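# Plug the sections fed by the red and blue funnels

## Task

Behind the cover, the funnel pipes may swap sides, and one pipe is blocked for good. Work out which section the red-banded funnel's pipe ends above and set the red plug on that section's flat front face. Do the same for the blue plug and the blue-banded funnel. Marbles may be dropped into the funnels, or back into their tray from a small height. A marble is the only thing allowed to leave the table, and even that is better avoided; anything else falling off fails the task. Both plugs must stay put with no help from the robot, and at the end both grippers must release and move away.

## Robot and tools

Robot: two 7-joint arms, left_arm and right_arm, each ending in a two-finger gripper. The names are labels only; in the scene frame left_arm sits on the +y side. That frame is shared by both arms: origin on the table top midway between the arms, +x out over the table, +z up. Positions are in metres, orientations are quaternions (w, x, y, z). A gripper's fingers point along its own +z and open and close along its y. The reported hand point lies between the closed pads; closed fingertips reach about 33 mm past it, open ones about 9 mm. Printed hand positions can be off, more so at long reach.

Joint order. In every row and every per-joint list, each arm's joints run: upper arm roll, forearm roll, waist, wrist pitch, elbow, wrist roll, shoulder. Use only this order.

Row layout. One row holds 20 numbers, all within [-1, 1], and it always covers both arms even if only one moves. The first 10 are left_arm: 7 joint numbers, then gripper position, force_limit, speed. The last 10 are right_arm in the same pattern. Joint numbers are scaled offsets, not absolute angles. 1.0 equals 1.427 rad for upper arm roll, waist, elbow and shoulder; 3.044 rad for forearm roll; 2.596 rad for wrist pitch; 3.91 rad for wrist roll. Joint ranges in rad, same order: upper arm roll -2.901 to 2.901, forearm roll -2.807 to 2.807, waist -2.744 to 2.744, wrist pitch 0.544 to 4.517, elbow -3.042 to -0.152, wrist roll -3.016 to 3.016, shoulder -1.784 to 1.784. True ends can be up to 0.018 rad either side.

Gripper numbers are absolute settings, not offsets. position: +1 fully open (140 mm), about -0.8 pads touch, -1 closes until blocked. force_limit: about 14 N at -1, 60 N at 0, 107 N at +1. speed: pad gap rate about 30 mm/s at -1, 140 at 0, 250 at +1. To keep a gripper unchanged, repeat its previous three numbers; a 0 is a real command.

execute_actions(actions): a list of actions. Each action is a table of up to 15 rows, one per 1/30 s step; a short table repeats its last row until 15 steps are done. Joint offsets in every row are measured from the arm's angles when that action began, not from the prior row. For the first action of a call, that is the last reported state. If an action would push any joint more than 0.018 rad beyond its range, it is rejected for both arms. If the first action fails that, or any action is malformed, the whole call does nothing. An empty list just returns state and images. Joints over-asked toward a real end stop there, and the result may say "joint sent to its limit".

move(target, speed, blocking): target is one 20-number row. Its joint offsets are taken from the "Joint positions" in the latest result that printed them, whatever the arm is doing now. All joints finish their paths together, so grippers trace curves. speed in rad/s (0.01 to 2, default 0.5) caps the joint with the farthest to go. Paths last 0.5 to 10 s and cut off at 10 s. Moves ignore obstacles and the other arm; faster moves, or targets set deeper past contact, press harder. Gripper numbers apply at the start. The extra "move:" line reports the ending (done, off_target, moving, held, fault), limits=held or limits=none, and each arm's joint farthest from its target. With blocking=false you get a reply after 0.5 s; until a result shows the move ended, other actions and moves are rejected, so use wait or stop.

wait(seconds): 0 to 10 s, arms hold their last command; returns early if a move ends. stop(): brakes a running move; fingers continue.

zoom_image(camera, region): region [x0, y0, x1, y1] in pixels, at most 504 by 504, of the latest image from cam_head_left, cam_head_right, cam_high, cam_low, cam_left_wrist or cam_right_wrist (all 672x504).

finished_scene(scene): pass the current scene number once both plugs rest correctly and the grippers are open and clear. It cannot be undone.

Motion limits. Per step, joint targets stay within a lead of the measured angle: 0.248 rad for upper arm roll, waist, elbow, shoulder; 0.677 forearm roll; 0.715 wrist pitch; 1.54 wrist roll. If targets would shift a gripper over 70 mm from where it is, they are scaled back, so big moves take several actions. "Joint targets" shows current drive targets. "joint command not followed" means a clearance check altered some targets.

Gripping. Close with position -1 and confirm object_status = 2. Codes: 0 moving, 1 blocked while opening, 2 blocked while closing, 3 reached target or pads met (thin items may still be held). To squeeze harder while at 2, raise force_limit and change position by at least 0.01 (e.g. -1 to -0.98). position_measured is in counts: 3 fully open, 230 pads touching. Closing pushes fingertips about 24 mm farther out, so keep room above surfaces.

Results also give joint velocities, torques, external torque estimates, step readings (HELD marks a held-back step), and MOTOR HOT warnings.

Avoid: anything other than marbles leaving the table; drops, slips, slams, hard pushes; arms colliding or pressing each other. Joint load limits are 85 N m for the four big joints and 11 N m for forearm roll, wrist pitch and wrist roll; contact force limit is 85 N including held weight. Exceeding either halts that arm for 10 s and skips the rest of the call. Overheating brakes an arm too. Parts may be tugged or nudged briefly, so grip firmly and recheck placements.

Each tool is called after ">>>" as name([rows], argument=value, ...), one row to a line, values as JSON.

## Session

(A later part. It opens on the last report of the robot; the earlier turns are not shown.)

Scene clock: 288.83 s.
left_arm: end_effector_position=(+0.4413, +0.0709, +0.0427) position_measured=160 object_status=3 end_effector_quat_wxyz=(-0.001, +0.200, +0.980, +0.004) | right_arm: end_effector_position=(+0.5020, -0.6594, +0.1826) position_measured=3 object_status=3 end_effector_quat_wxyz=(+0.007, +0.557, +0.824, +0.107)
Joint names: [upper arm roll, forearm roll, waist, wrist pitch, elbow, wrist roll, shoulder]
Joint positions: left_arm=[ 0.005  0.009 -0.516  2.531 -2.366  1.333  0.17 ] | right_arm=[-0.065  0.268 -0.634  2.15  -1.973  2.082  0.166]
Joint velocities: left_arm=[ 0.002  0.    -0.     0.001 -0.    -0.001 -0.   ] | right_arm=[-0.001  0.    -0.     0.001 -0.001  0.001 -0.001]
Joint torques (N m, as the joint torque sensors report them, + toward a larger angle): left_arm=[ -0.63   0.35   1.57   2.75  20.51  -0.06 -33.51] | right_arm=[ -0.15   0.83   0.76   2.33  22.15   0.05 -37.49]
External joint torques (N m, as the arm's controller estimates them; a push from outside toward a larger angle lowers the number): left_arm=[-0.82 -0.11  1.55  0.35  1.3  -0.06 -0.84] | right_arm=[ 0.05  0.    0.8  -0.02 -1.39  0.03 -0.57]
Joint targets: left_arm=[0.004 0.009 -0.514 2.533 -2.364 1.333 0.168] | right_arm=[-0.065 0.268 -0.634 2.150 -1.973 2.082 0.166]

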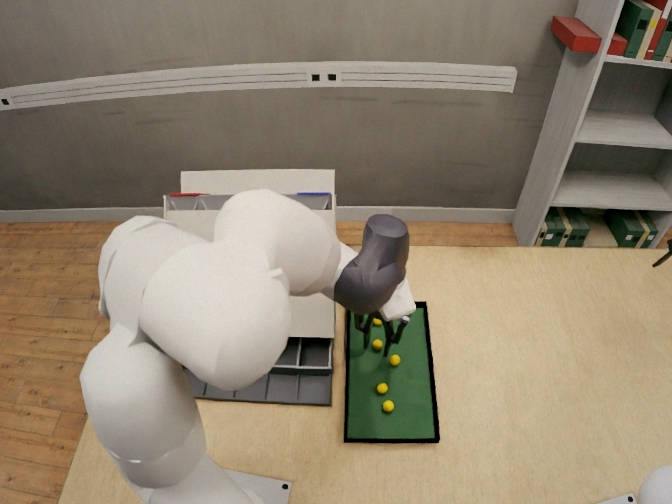

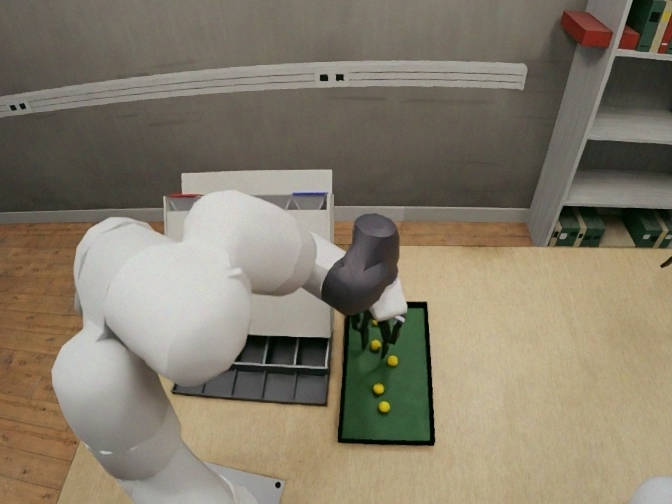

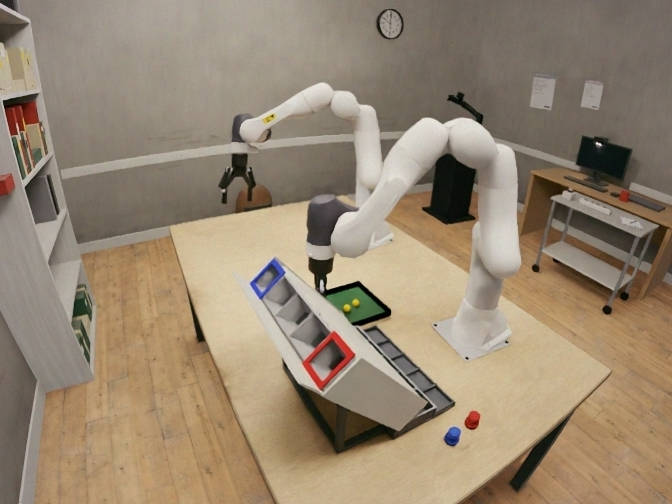

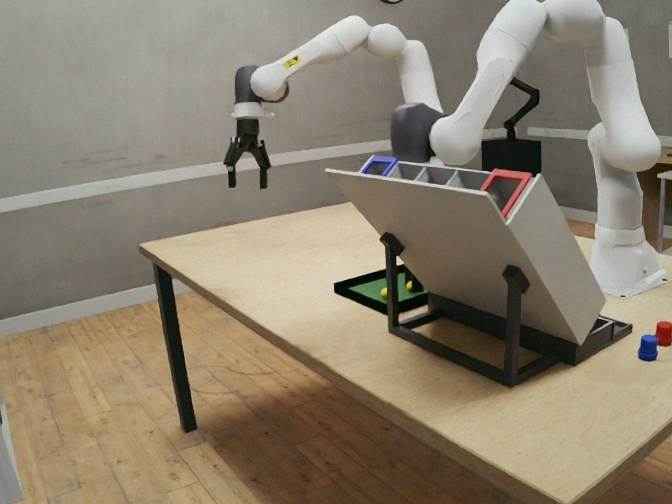

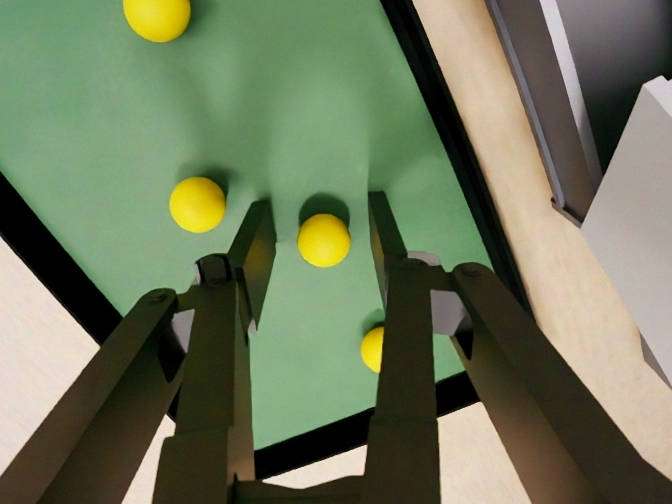

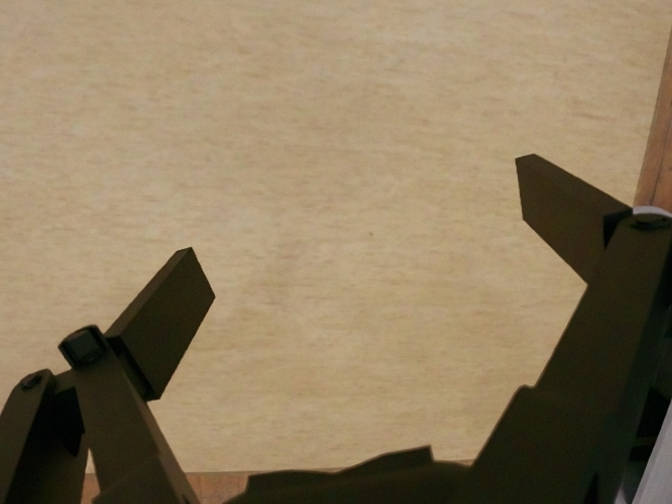

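>>> zoom_image(camera="cam_head_left", region=[150, 150, 350, 230])

>>> zoom_image(camera="cam_head_left", region=[270, 290, 450, 460])

Region (150, 150, 350, 230) of cam_head_left's 672x504 image, scaled by 2.520, with more detail than that image has; it fills the top 202 rows of this view, and the rest is white.

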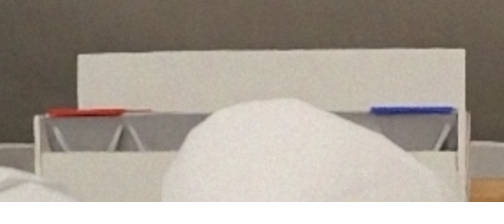

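Region (270, 290, 450, 460) of cam_head_left's 672x504 image, scaled by 2.800, with more detail than that image has.

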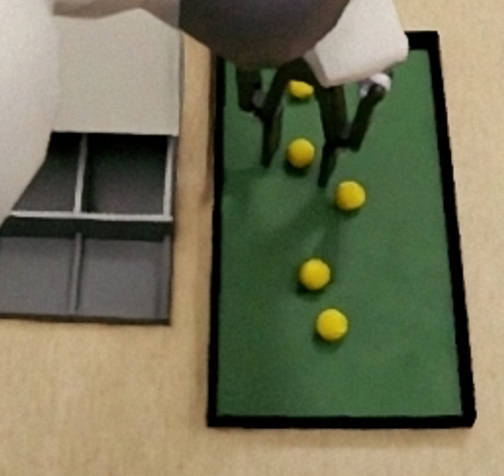

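>>> execute_actions([
  [[0,0,0,0,0,0,0,-1,0,0,0,0,0,0,0,0,0,1,-0.5,0],[0,0,0,0,0,0,0,-1,0,0,0,0,0,0,0,0,0,1,-0.5,0],[0,0,0,0,0,0,0,-1,0,0,0,0,0,0,0,0,0,1,-0.5,0],[0,0,0,0,0,0,0,-1,0,0,0,0,0,0,0,0,0,1,-0.5,0],[0,0,0,0,0,0,0,-1,0,0,0,0,0,0,0,0,0,1,-0.5,0],[0,0,0,0,0,0,0,-1,0,0,0,0,0,0,0,0,0,1,-0.5,0],[0,0,0,-0.0015,0,0,-0.0014,-1,0,0,0,0,0,0,0,0,0,1,-0.5,0],[0,0,0,-0.0056,0,0,-0.0054,-1,0,0,0,0,0,0,0,0,0,1,-0.5,0],[0,0,0,-0.0121,0.0018,0,-0.0117,-1,0,0,0,0,0,0,0,0,0,1,-0.5,0],[0,0,0,-0.0205,0.0069,0,-0.0200,-1,0,0,0,0,0,0,0,0,0,1,-0.5,0],[0,0,0,-0.0304,0.0151,0,-0.0301,-1,0,0,0,0,0,0,0,0,0,1,-0.5,0],[0,0,0,-0.0414,0.0260,0,-0.0416,-1,0,0,0,0,0,0,0,0,0,1,-0.5,0],[0,0,0,-0.0533,0.0393,0,-0.0543,-1,0,0,0,0,0,0,0,0,0,1,-0.5,0],[0,0,0,-0.0655,0.0548,0,-0.0678,-1,0,0,0,0,0,0,0,0,0,1,-0.5,0],[0,0,0.0012,-0.0777,0.0720,0,-0.0819,-1,0,0,0,0,0,0,0,0,0,1,-0.5,0]],
  [[0,0,0.0047,-0.0512,0.0529,0,-0.0452,-1,0,0,0,0,0,0,0,0,0,1,-0.5,0],[0,0,0.0103,-0.0623,0.0729,0,-0.0596,-1,0,0,0,0,0,0,0,0,0,1,-0.5,0],[0,0,0.0178,-0.0722,0.0938,0,-0.0737,-1,0,0,0,0,0,0,0,0,0,1,-0.5,0],[0,0,0.0270,-0.0806,0.1153,0,-0.0872,-1,0,0,0,0,0,0,0,0,0,1,-0.5,0],[0,0,0.0378,-0.0871,0.1372,0,-0.0999,-1,0,0,0,0,0,0,0,0,0,1,-0.5,0],[0,0,0.0500,-0.0912,0.1591,0,-0.1114,-1,0,0,0,0,0,0,0,0,0,1,-0.5,0],[0,0,0.0632,-0.0927,0.1806,0,-0.1215,-1,0,0,0,0,0,0,0,0,0,1,-0.5,0],[0,0,0.0774,-0.0927,0.2015,0,-0.1299,-1,0,0,0,0,0,0,0,0,0,1,-0.5,0],[0,0,0.0924,-0.0927,0.2216,0,-0.1362,-1,0,0,0,0,0,0,0,0,0,1,-0.5,0],[0,0,0.1079,-0.0927,0.2404,0,-0.1402,-1,0,0,0,0,0,0,0,0,0,1,-0.5,0],[0,0,0.1238,-0.0927,0.2577,0,-0.1416,-1,0,0,0,0,0,0,0,0,0,1,-0.5,0],[0,0,0.1400,-0.0927,0.2732,0,-0.1416,-1,0,0,0,0,0,0,0,0,0,1,-0.5,0],[0,0,0.1561,-0.0927,0.2865,0,-0.1416,-1,0,0,0,0,0,0,0,0,0,1,-0.5,0],[0,0,0.1720,-0.0927,0.2973,0,-0.1416,-1,0,0,0,0,0,0,0,0,0,1,-0.5,0],[0,0,0.1876,-0.0927,0.3055,0,-0.1416,-1,0,0,0,0,0,0,0,0,0,1,-0.5,0]],
  [[0,0,0.0520,-0.0077,0.0308,0,0,-1,0,0,0,0,0,0,0,0,0,1,-0.5,0],[0,0,0.0662,-0.0077,0.0326,0,0,-1,0,0,0,0,0,0,0,0,0,1,-0.5,0],[0,0,0.0795,-0.0077,0.0326,0,0,-1,0,0,0,0,0,0,0,0,0,1,-0.5,0],[0,0,0.0916,-0.0077,0.0326,0,0,-1,0,0,0,0,0,0,0,0,0,1,-0.5,0],[0,0,0.1024,-0.0077,0.0326,0,0,-1,0,0,0,0,0,0,0,0,0,1,-0.5,0],[0,0,0.1116,-0.0077,0.0326,0,0,-1,0,0,0,0,0,0,0,0,0,1,-0.5,0],[0,0,0.1191,-0.0077,0.0326,0,0.0009,-1,0,0,0,0,0,0,0,0,0,1,-0.5,0],[0,0,0.1247,-0.0077,0.0326,0,0.0033,-1,0,0,0,0,0,0,0,0,0,1,-0.5,0],[0,0,0.1282,-0.0077,0.0326,0,0.0066,-1,0,0,0,0,0,0,0,0,0,1,-0.5,0],[0,0,0.1294,-0.0077,0.0326,0,0.0105,-1,0,0,0,0,0,0,0,0,0,1,-0.5,0],[0,0,0.1294,-0.0077,0.0326,0,0.0144,-1,0,0,0,0,0,0,0,0,0,1,-0.5,0],[0,0,0.1294,-0.0077,0.0326,0,0.0177,-1,0,0,0,0,0,0,0,0,0,1,-0.5,0],[0,0,0.1294,-0.0077,0.0326,0,0.0201,-1,0,0,0,0,0,0,0,0,0,1,-0.5,0],[0,0,0.1294,-0.0077,0.0326,0,0.0210,-1,0,0,0,0,0,0,0,0,0,1,-0.5,0],[0,0,0.1294,-0.0077,0.0326,0,0.0210,-1,0,0,0,0,0,0,0,0,0,1,-0.5,0]],
])

Scene clock: 410.33 s.
left_arm: end_effector_position=(+0.6658, +0.2089, +0.3786) position_measured=199 object_status=2 end_effector_quat_wxyz=(+0.188, +0.009, +0.981, -0.042) | right_arm: end_effector_position=(+0.5020, -0.6594, +0.1826) position_measured=3 object_status=3 end_effector_quat_wxyz=(+0.007, +0.557, +0.824, +0.107)
Joint names: [upper arm roll, forearm roll, waist, wrist pitch, elbow, wrist roll, shoulder]
Joint positions: left_arm=[ 0.004  0.009 -0.135  2.204 -1.886  1.333 -0.069] | right_arm=[-0.065  0.268 -0.634  2.15  -1.973  2.082  0.166]
Joint velocities: left_arm=[-0.017  0.002 -0.001 -0.015 -0.    -0.     0.105] | right_arm=[ 0.    -0.001 -0.001  0.001 -0.001  0.001  0.   ]
Joint torques (N m, as the joint torque sensors report them, + toward a larger angle): left_arm=[ -2.62   0.73   1.1    3.14  25.42  -0.06 -32.5 ] | right_arm=[ -0.46   0.87   0.7    2.31  21.9    0.02 -37.65]
External joint torques (N m, as the arm's controller estimates them; a push from outside toward a larger angle lowers the number): left_arm=[-1.98 -0.06  1.67 -0.21 -0.82 -0.04  0.51] | right_arm=[-0.27  0.04  0.72 -0.04 -1.64  0.01 -0.76]
External joint torques at the end of the 1st action: left_arm=[-0.7  -0.05  1.4  -0.41  0.41 -0.06 -1.8 ] | right_arm=[ 0.09  0.03  0.77 -0.01 -1.86  0.07 -0.27]
External joint torques at the end of the 2nd action: left_arm=[-0.58 -0.14  1.87 -0.4   1.67 -0.09 -2.17] | right_arm=[ 0.05  0.01  0.6  -0.06 -1.28  0.03 -0.68]
Joint targets: left_arm=[0.001 0.009 -0.133 2.201 -1.884 1.333 -0.063] | right_arm=[-0.065 0.268 -0.634 2.150 -1.973 2.082 0.166]
Step readings (joint positions; steps 1 to 15: 1st action; 16 to 30: 2nd action; 31 to 45: 3rd action):
0: left_arm=[0.005 0.009 -0.516 2.531 -2.366 1.333 0.170] | right_arm=[-0.065 0.268 -0.634 2.150 -1.973 2.082 0.166]
1: left_arm=[0.005 0.009 -0.516 2.531 -2.366 1.333 0.170] | right_arm=[-0.065 0.268 -0.634 2.150 -1.973 2.082 0.166]
2: left_arm=[0.005 0.009 -0.516 2.531 -2.366 1.333 0.170] | right_arm=[-0.065 0.268 -0.634 2.150 -1.973 2.082 0.166]
4: left_arm=[0.005 0.009 -0.516 2.531 -2.366 1.333 0.170] | right_arm=[-0.065 0.268 -0.634 2.150 -1.973 2.082 0.166]
8: left_arm=[0.005 0.009 -0.516 2.529 -2.366 1.333 0.169] | right_arm=[-0.065 0.268 -0.634 2.150 -1.973 2.082 0.166]
15: left_arm=[0.005 0.009 -0.516 2.431 -2.315 1.333 0.104] | right_arm=[-0.065 0.268 -0.634 2.150 -1.973 2.082 0.166]
16: left_arm=[0.005 0.009 -0.516 2.407 -2.293 1.333 0.087] | right_arm=[-0.065 0.268 -0.634 2.150 -1.973 2.082 0.166]
17: left_arm=[0.004 0.009 -0.513 2.383 -2.270 1.333 0.069] | right_arm=[-0.065 0.268 -0.634 2.150 -1.973 2.082 0.166]
19: left_arm=[0.003 0.009 -0.502 2.335 -2.216 1.333 0.031] | right_arm=[-0.065 0.268 -0.634 2.150 -1.973 2.082 0.166]
23: left_arm=[0.001 0.009 -0.456 2.269 -2.107 1.333 -0.038] | right_arm=[-0.065 0.268 -0.634 2.150 -1.973 2.082 0.166]
30: left_arm=[0.001 0.009 -0.318 2.221 -1.931 1.333 -0.093] | right_arm=[-0.065 0.268 -0.634 2.150 -1.973 2.082 0.166]
31: left_arm=[0.002 0.009 -0.294 2.219 -1.913 1.333 -0.096] | right_arm=[-0.065 0.268 -0.634 2.150 -1.973 2.082 0.166]
32: left_arm=[0.002 0.009 -0.271 2.217 -1.901 1.333 -0.098] | right_arm=[-0.065 0.268 -0.634 2.150 -1.973 2.082 0.166]
34: left_arm=[0.003 0.009 -0.229 2.214 -1.889 1.333 -0.100] | right_arm=[-0.065 0.268 -0.634 2.150 -1.973 2.082 0.166]
38: left_arm=[0.004 0.009 -0.165 2.208 -1.886 1.333 -0.097] | right_arm=[-0.065 0.268 -0.634 2.150 -1.973 2.082 0.166]
45: Joint positions above

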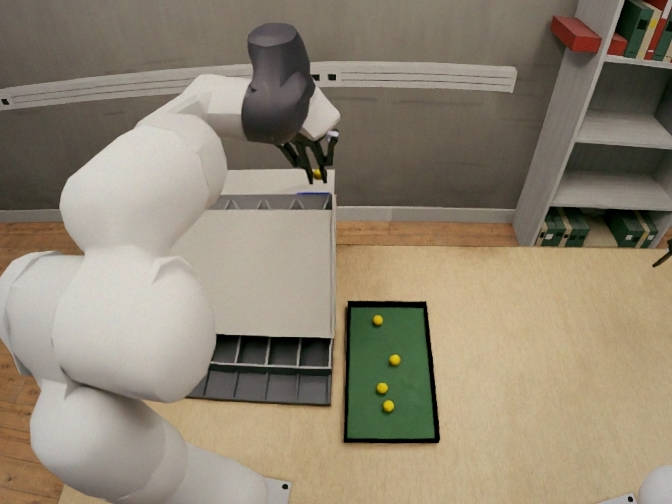

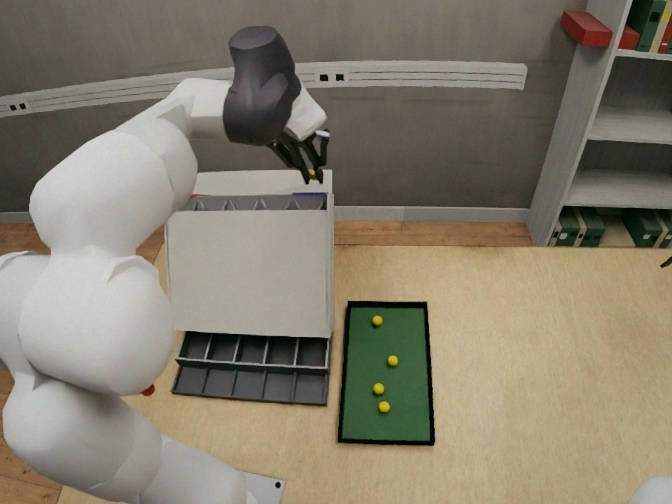

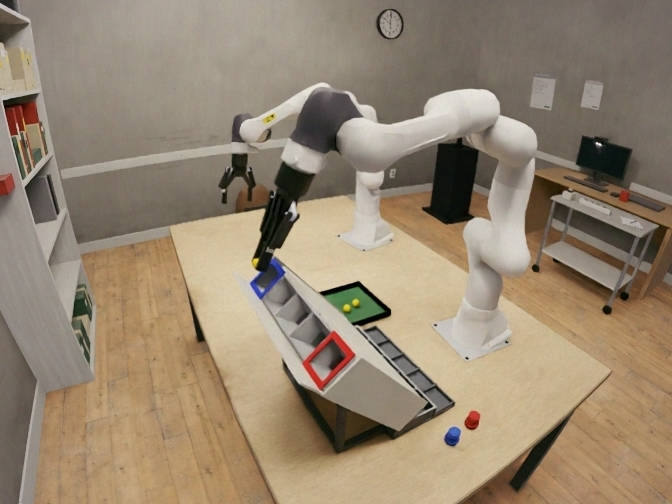

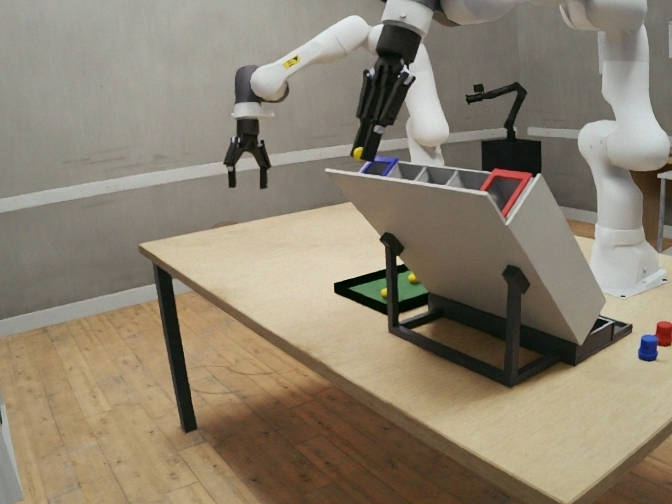

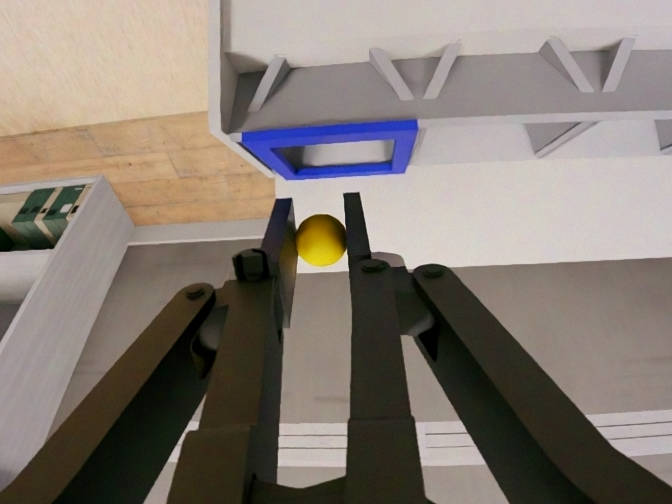

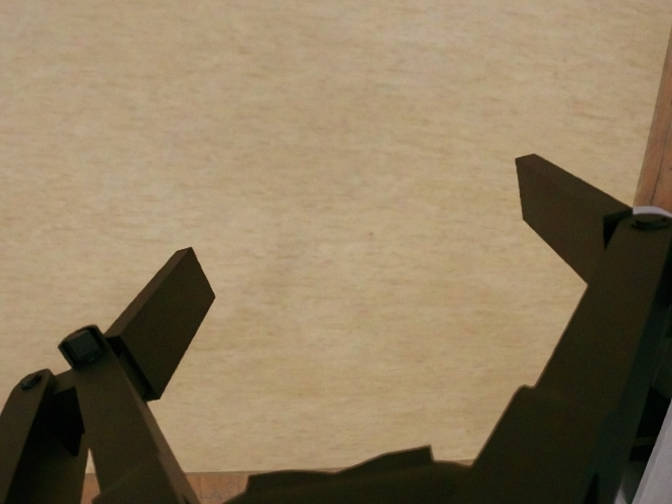

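>>> execute_actions(actions=[])

Scene clock: 412.33 s.
left_arm: end_effector_position=(+0.6657, +0.2080, +0.3735) position_measured=199 object_status=2 end_effector_quat_wxyz=(+0.183, +0.009, +0.982, -0.041) | right_arm: end_effector_position=(+0.5020, -0.6594, +0.1826) position_measured=3 object_status=3 end_effector_quat_wxyz=(+0.007, +0.557, +0.824, +0.107)
Joint names: [upper arm roll, forearm roll, waist, wrist pitch, elbow, wrist roll, shoulder]
Joint positions: left_arm=[ 0.002  0.009 -0.133  2.202 -1.885  1.333 -0.061] | right_arm=[-0.065  0.268 -0.634  2.15  -1.973  2.082  0.166]
Joint velocities: left_arm=[-0.     0.    -0.    -0.     0.    -0.     0.001] | right_arm=[-0.    -0.     0.001  0.001 -0.     0.001  0.001]
Joint torques (N m, as the joint torque sensors report them, + toward a larger angle): left_arm=[ -1.08   0.72   1.28   2.87  25.5    0.03 -31.97] | right_arm=[ -0.08   0.85   0.88   2.3   21.71   0.03 -37.73]
External joint torques (N m, as the arm's controller estimates them; a push from outside toward a larger angle lowers the number): left_arm=[-0.96 -0.07  1.33 -0.29  0.4   0.04 -1.27] | right_arm=[ 0.1   0.02  0.9  -0.05 -1.81  0.02 -0.88]
Joint targets: left_arm=[0.001 0.009 -0.133 2.201 -1.884 1.333 -0.063] | right_arm=[-0.065 0.268 -0.634 2.150 -1.973 2.082 0.166]

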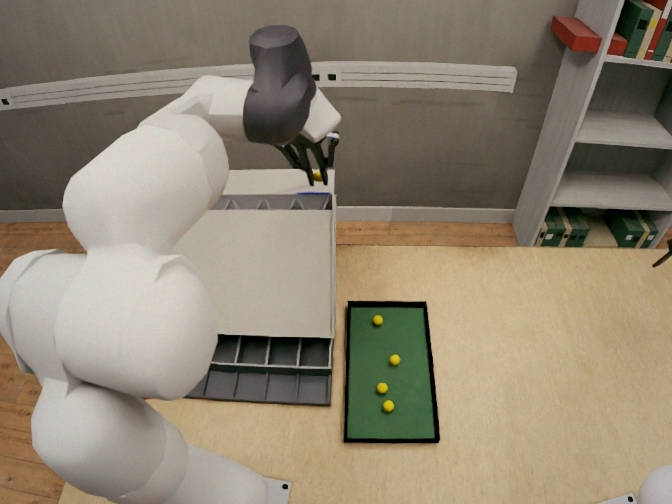

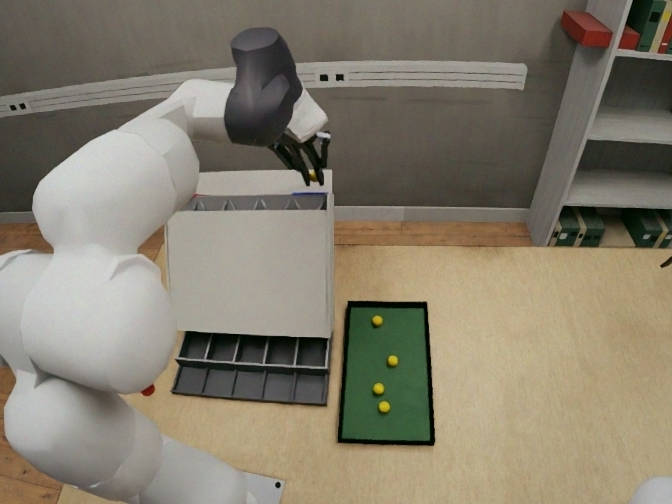

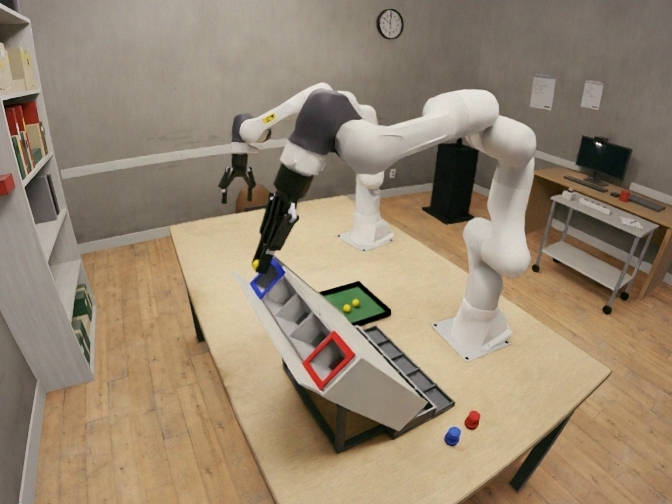

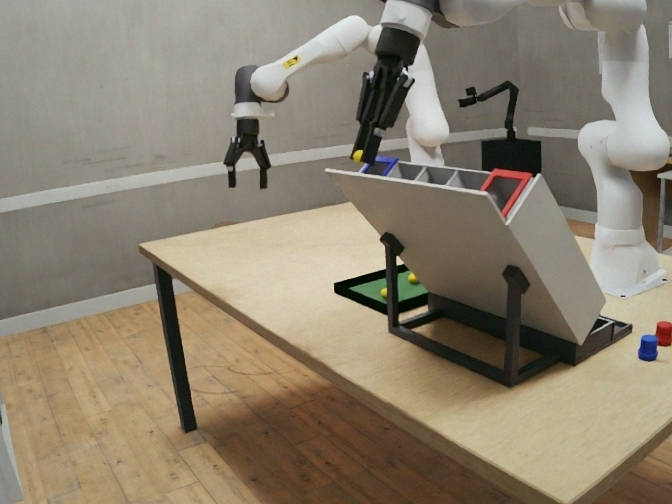

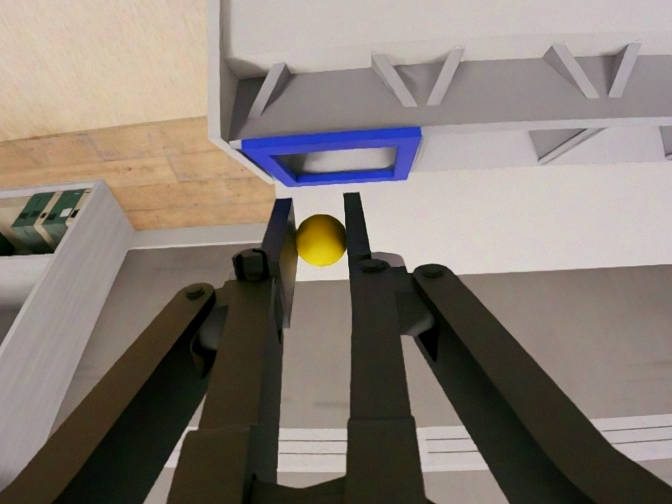

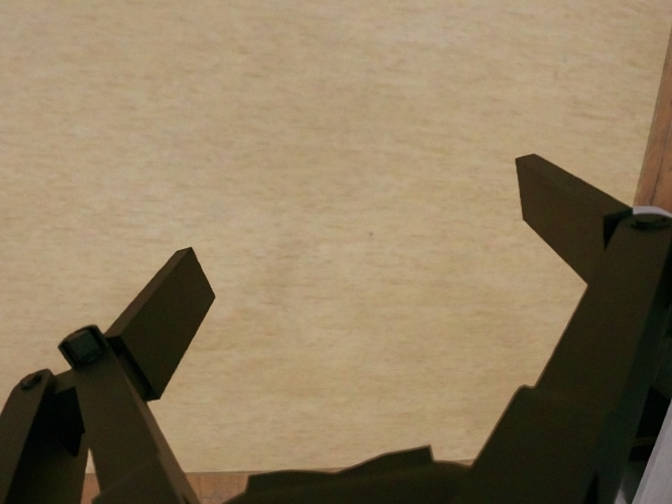

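>>> zoom_image(camera="cam_left_wrist", region=[200, 90, 460, 280])

>>> zoom_image(camera="cam_high", region=[220, 220, 320, 320])

Region (200, 90, 460, 280) of cam_left_wrist's 672x504 image, scaled by 1.938, with more detail than that image has; it fills the top 368 rows of this view, and the rest is white.

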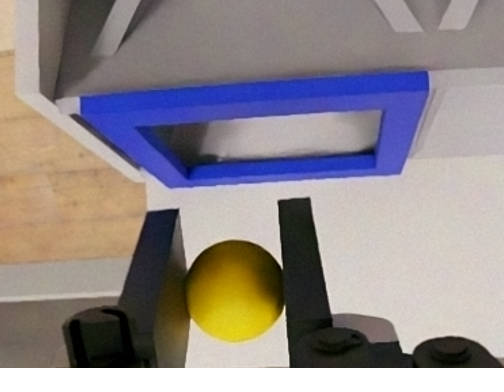

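Region (220, 220, 320, 320) of cam_high's 672x504 image, scaled by 5.040, with more detail than that image has.

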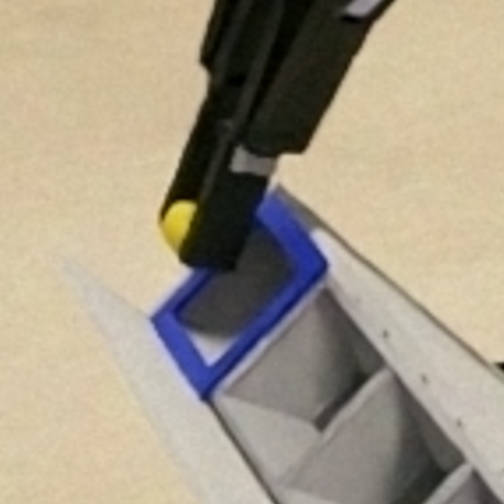

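>>> execute_actions([
  [[0,0,0.0012,0,-0.0025,0,-0.0041,-1,0,0,0,0,0,0,0,0,0,1,-0.5,0],[0,0,0.0039,0,-0.0086,0,-0.0140,-1,0,0,0,0,0,0,0,0,0,1,-0.5,0],[0,0,0.0073,0,-0.0158,0,-0.0257,-1,0,0,0,0,0,0,0,0,0,1,-0.5,0],[0,0,0.0100,0,-0.0219,0,-0.0356,-1,0,0,0,0,0,0,0,0,0,1,-0.5,0],[0,0,0.0112,0,-0.0244,0,-0.0397,-1,0,0,0,0,0,0,0,0,0,1,-0.5,0],[0,0,0.0112,0,-0.0244,0,-0.0397,-1,0,0,0,0,0,0,0,0,0,1,-0.5,0],[0,0,0.0112,0,-0.0244,0,-0.0397,-0.25,0,0.5,0,0,0,0,0,0,0,1,-0.5,0],[0,0,0.0112,0,-0.0244,0,-0.0397,-0.25,0,0.5,0,0,0,0,0,0,0,1,-0.5,0],[0,0,0.0112,0,-0.0244,0,-0.0397,-0.25,0,0.5,0,0,0,0,0,0,0,1,-0.5,0],[0,0,0.0092,0,-0.0244,0,-0.0397,-0.25,0,0.5,0,0,0,0,0,0,0,1,-0.5,0],[0,0,0.0032,0,-0.0244,0,-0.0397,-0.25,0,0.5,0,0,0,0,0,0,0,1,-0.5,0],[0,0,-0.0060,0,-0.0244,0,-0.0397,-0.25,0,0.5,0,0,0,0,0,0,0,1,-0.5,0],[0,0,-0.0181,0,-0.0244,0,-0.0397,-0.25,0,0.5,0,0,0,0,0,0,0,1,-0.5,0],[0,0,-0.0325,0,-0.0244,0,-0.0397,-0.25,0,0.5,0,0,0,0,0,0,0,1,-0.5,0],[0,0,-0.0489,0,-0.0244,0,-0.0397,-0.25,0,0.5,0,0,0,0,0,0,0,1,-0.5,0]],
  [[0,0,-0.0511,0,0,0,0,-0.25,0,0.5,0,0,0,0,0,0,0,1,-0.5,0],[0,0,-0.0699,0.002,-0.0022,0,0.0006,-0.25,0,0.5,0,0,0,0,0,0,0,1,-0.5,0],[0,0,-0.0891,0.005,-0.0082,0,0.0022,-0.25,0,0.5,0,0,0,0,0,0,0,1,-0.5,0],[0,0,-0.1084,0.008,-0.0176,0,0.0048,-0.25,0,0.5,0,0,0,0,0,0,0,1,-0.5,0],[0,0,-0.1272,0.011,-0.0295,0,0.0080,-0.25,0,0.5,0,0,0,0,0,0,0,1,-0.5,0],[0,0,-0.1450,0.014,-0.0433,0,0.0118,-0.25,0,0.5,0,0,0,0,0,0,0,1,-0.5,0],[0,0,-0.1614,0.017,-0.0585,0,0.0159,-0.25,0,0.5,0,0,0,0,0,0,0,1,-0.5,0],[0,0,-0.1758,0.0185,-0.0744,0,0.0202,-0.25,0,0.5,0,0,0,0,0,0,0,1,-0.5,0],[0,0,-0.1879,0.0185,-0.0902,0,0.0245,-0.25,0,0.5,0,0,0,0,0,0,0,1,-0.5,0],[0,0,-0.1971,0.0185,-0.1054,0,0.0286,-0.25,0,0.5,0,0,0,0,0,0,0,1,-0.5,0],[0,0,-0.2031,0.0185,-0.1192,0,0.0324,-0.25,0,0.5,0,0,0,0,0,0,0,1,-0.5,0],[0,0,-0.2051,0.0185,-0.1311,0,0.0356,-0.25,0,0.5,0,0,0,0,0,0,0,1,-0.5,0],[0,0,-0.2051,0.0185,-0.1405,0,0.0382,-0.25,0,0.5,0,0,0,0,0,0,0,1,-0.5,0],[0,0,-0.2051,0.0185,-0.1465,0,0.0398,-0.25,0,0.5,0,0,0,0,0,0,0,1,-0.5,0],[0,0,-0.2051,0.0185,-0.1487,0,0.0404,-0.25,0,0.5,0,0,0,0,0,0,0,1,-0.5,0]],
])

Scene clock: 514.83 s.
left_arm: end_effector_position=(+0.5301, +0.0540, +0.2564) position_measured=160 object_status=3 end_effector_quat_wxyz=(+0.092, +0.166, +0.981, -0.035) | right_arm: end_effector_position=(+0.5020, -0.6594, +0.1826) position_measured=3 object_status=3 end_effector_quat_wxyz=(+0.007, +0.557, +0.824, +0.107)
Joint names: [upper arm roll, forearm roll, waist, wrist pitch, elbow, wrist roll, shoulder]
Joint positions: left_arm=[ 0.002  0.009 -0.448  2.242 -2.107  1.333 -0.062] | right_arm=[-0.065  0.268 -0.634  2.15  -1.973  2.082  0.166]
Joint velocities: left_arm=[ 0.005  0.    -0.062  0.002 -0.361  0.001  0.167] | right_arm=[ 0.001 -0.001 -0.001 -0.    -0.001 -0.001  0.001]
Joint torques (N m, as the joint torque sensors report them, + toward a larger angle): left_arm=[  1.8    0.67   2.04   4.04  27.51  -0.01 -35.38] | right_arm=[  0.19   0.84   0.84   2.28  21.82   0.06 -37.43]
External joint torques (N m, as the arm's controller estimates them; a push from outside toward a larger angle lowers the number): left_arm=[-1.52 -0.16 -0.82  0.22 -2.75  0.    2.03] | right_arm=[ 0.33  0.01  0.82 -0.05 -1.66  0.04 -0.63]
External joint torques at the end of the 1st action: left_arm=[ 0.02  0.14  0.13 -0.04 -2.01  0.03  0.21] | right_arm=[ 0.09 -0.01  0.32 -0.05 -1.32  0.06 -0.94]
Joint targets: left_arm=[0.008 0.009 -0.450 2.250 -2.129 1.333 -0.060] | right_arm=[-0.065 0.268 -0.634 2.150 -1.973 2.082 0.166]
Step readings (joint positions; steps 1 to 15: 1st action; 16 to 30: 2nd action):
0: left_arm=[0.002 0.009 -0.133 2.202 -1.885 1.333 -0.061] | right_arm=[-0.065 0.268 -0.634 2.150 -1.973 2.082 0.166]
1: left_arm=[0.002 0.009 -0.133 2.202 -1.885 1.333 -0.061] | right_arm=[-0.065 0.268 -0.634 2.150 -1.973 2.082 0.166]
2: left_arm=[0.002 0.009 -0.133 2.202 -1.889 1.333 -0.064] | right_arm=[-0.065 0.268 -0.634 2.150 -1.973 2.082 0.166]
4: left_arm=[0.001 0.009 -0.129 2.202 -1.902 1.333 -0.079] | right_arm=[-0.065 0.268 -0.634 2.150 -1.973 2.082 0.166]
8: left_arm=[0.002 0.009 -0.121 2.202 -1.914 1.333 -0.111] | right_arm=[-0.065 0.268 -0.634 2.150 -1.973 2.082 0.166]
15: left_arm=[0.008 0.009 -0.158 2.202 -1.917 1.333 -0.117] | right_arm=[-0.065 0.268 -0.634 2.150 -1.973 2.082 0.166]
16: left_arm=[0.010 0.009 -0.177 2.202 -1.917 1.333 -0.117] | right_arm=[-0.065 0.268 -0.634 2.150 -1.973 2.082 0.166]
17: left_arm=[0.011 0.009 -0.199 2.203 -1.917 1.333 -0.117] | right_arm=[-0.065 0.268 -0.634 2.150 -1.973 2.082 0.166]
19: left_arm=[0.012 0.009 -0.250 2.208 -1.923 1.333 -0.117] | right_arm=[-0.065 0.268 -0.634 2.150 -1.973 2.082 0.166]
23: left_arm=[0.008 0.009 -0.355 2.228 -1.973 1.333 -0.110] | right_arm=[-0.065 0.268 -0.634 2.150 -1.973 2.082 0.166]
30: Joint positions above

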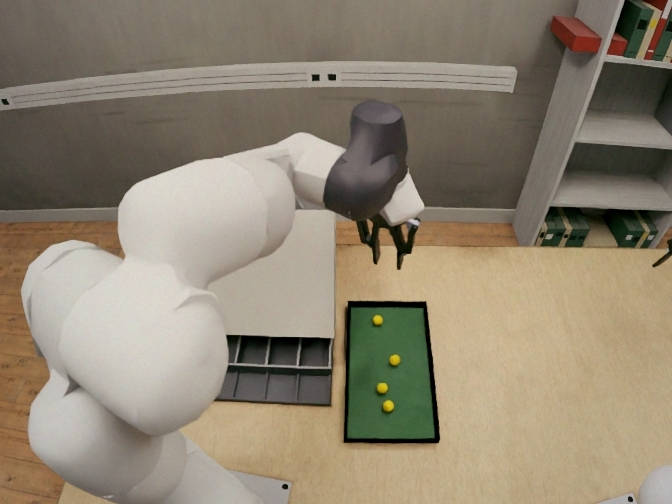

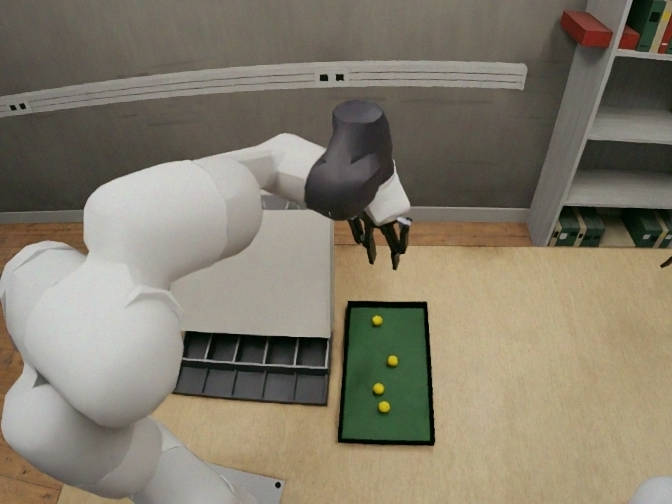

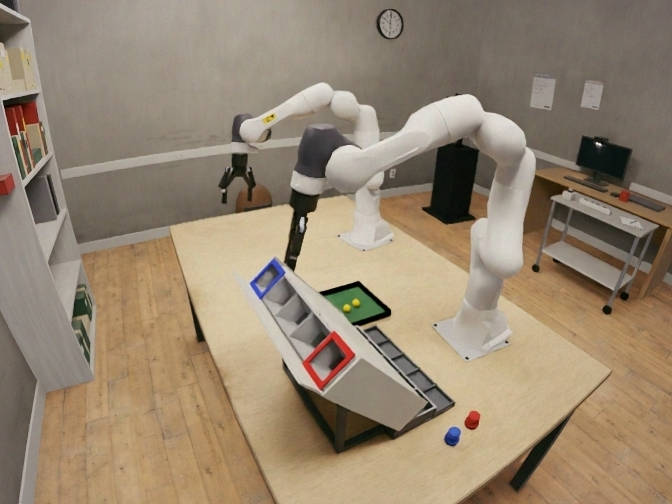

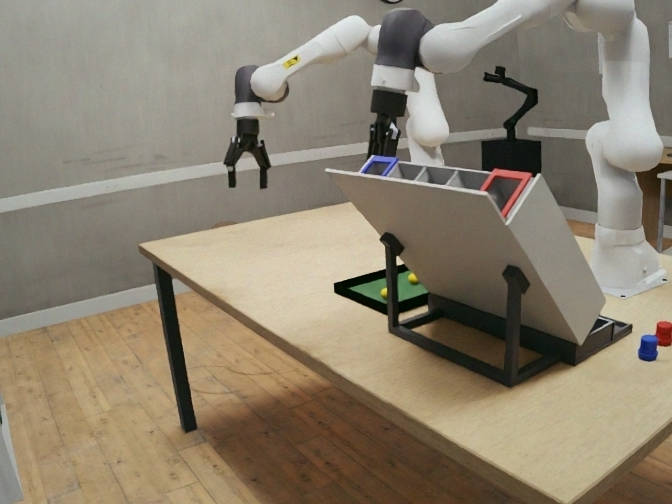

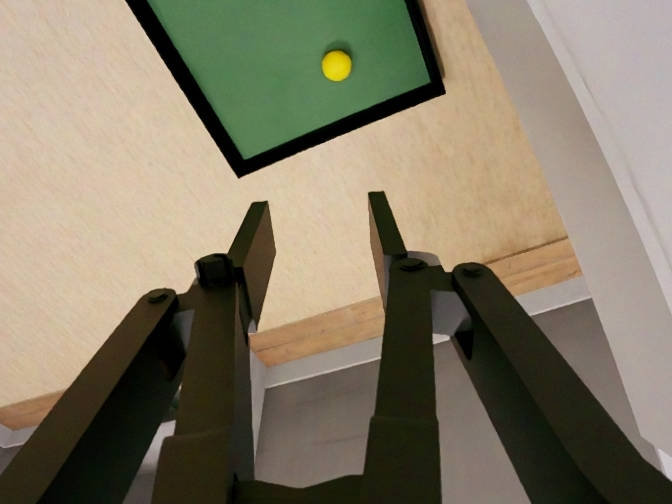

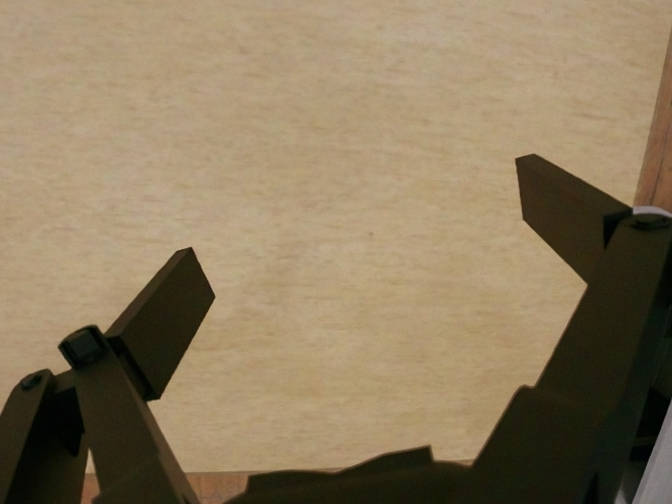

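>>> execute_actions(actions=[])

Scene clock: 515.90 s.
left_arm: end_effector_position=(+0.5255, +0.0595, +0.2435) position_measured=160 object_status=3 end_effector_quat_wxyz=(+0.083, +0.164, +0.982, -0.031) | right_arm: end_effector_position=(+0.5020, -0.6594, +0.1826) position_measured=3 object_status=3 end_effector_quat_wxyz=(+0.007, +0.557, +0.824, +0.107)
Joint names: [upper arm roll, forearm roll, waist, wrist pitch, elbow, wrist roll, shoulder]
Joint positions: left_arm=[ 0.007  0.009 -0.449  2.248 -2.128  1.333 -0.057] | right_arm=[-0.065  0.268 -0.634  2.15  -1.973  2.082  0.166]
Joint velocities: left_arm=[-0.001  0.     0.    -0.    -0.    -0.001  0.   ] | right_arm=[-0.    -0.     0.    -0.     0.    -0.     0.001]
Joint torques (N m, as the joint torque sensors report them, + toward a larger angle): left_arm=[ -0.21   0.68   0.16   3.14  23.51   0.01 -31.42] | right_arm=[  0.17   0.82   0.6    2.31  21.88   0.05 -37.38]
External joint torques (N m, as the arm's controller estimates them; a push from outside toward a larger angle lowers the number): left_arm=[-0.16 -0.03  0.14  0.34 -0.6   0.02 -1.56] | right_arm=[ 0.38 -0.01  0.64 -0.03 -1.65  0.04 -0.53]
Joint targets: left_arm=[0.008 0.009 -0.450 2.250 -2.129 1.333 -0.060] | right_arm=[-0.065 0.268 -0.634 2.150 -1.973 2.082 0.166]

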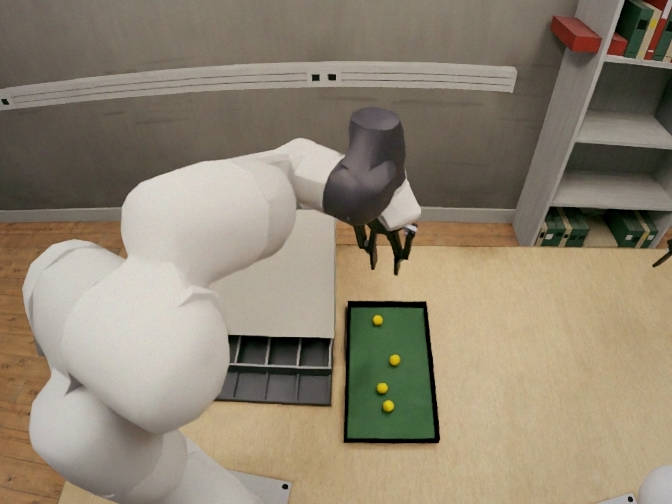

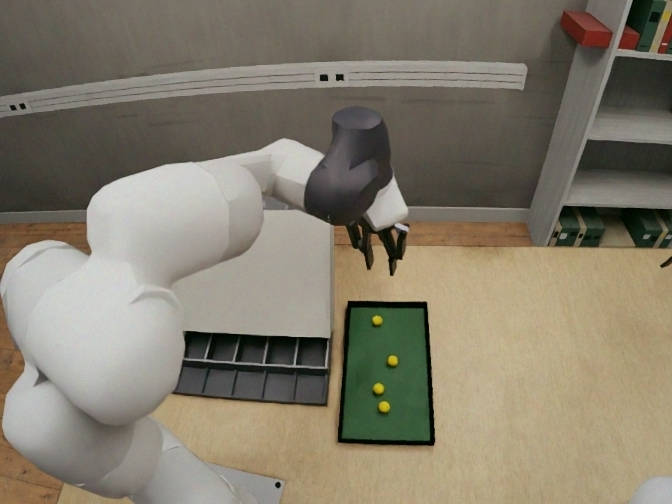

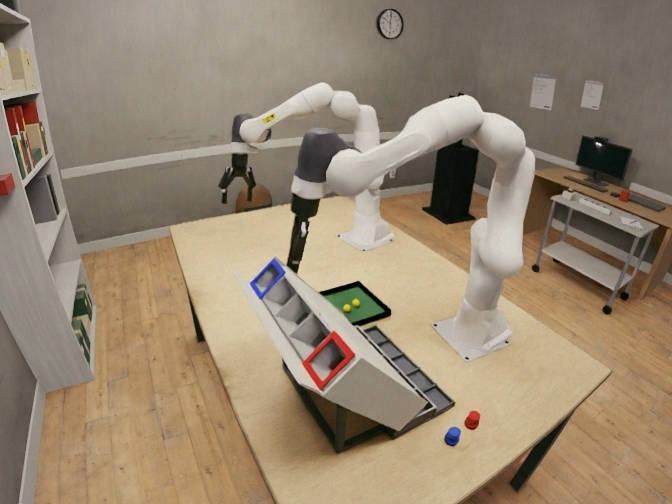

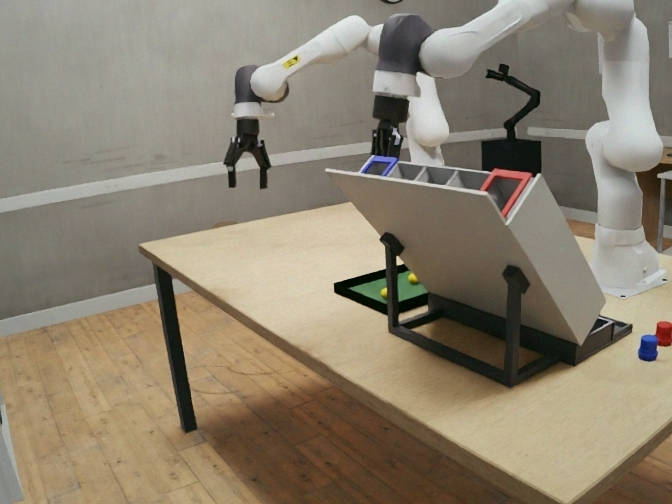

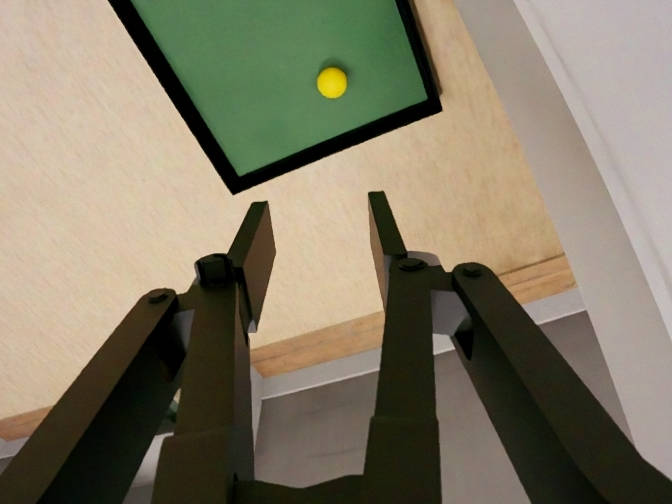

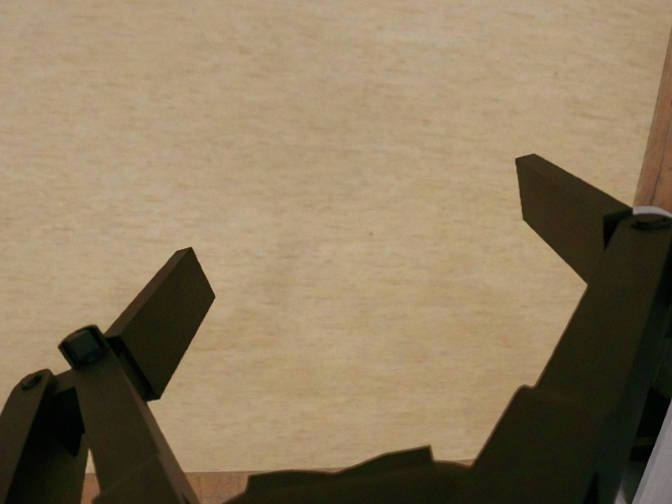

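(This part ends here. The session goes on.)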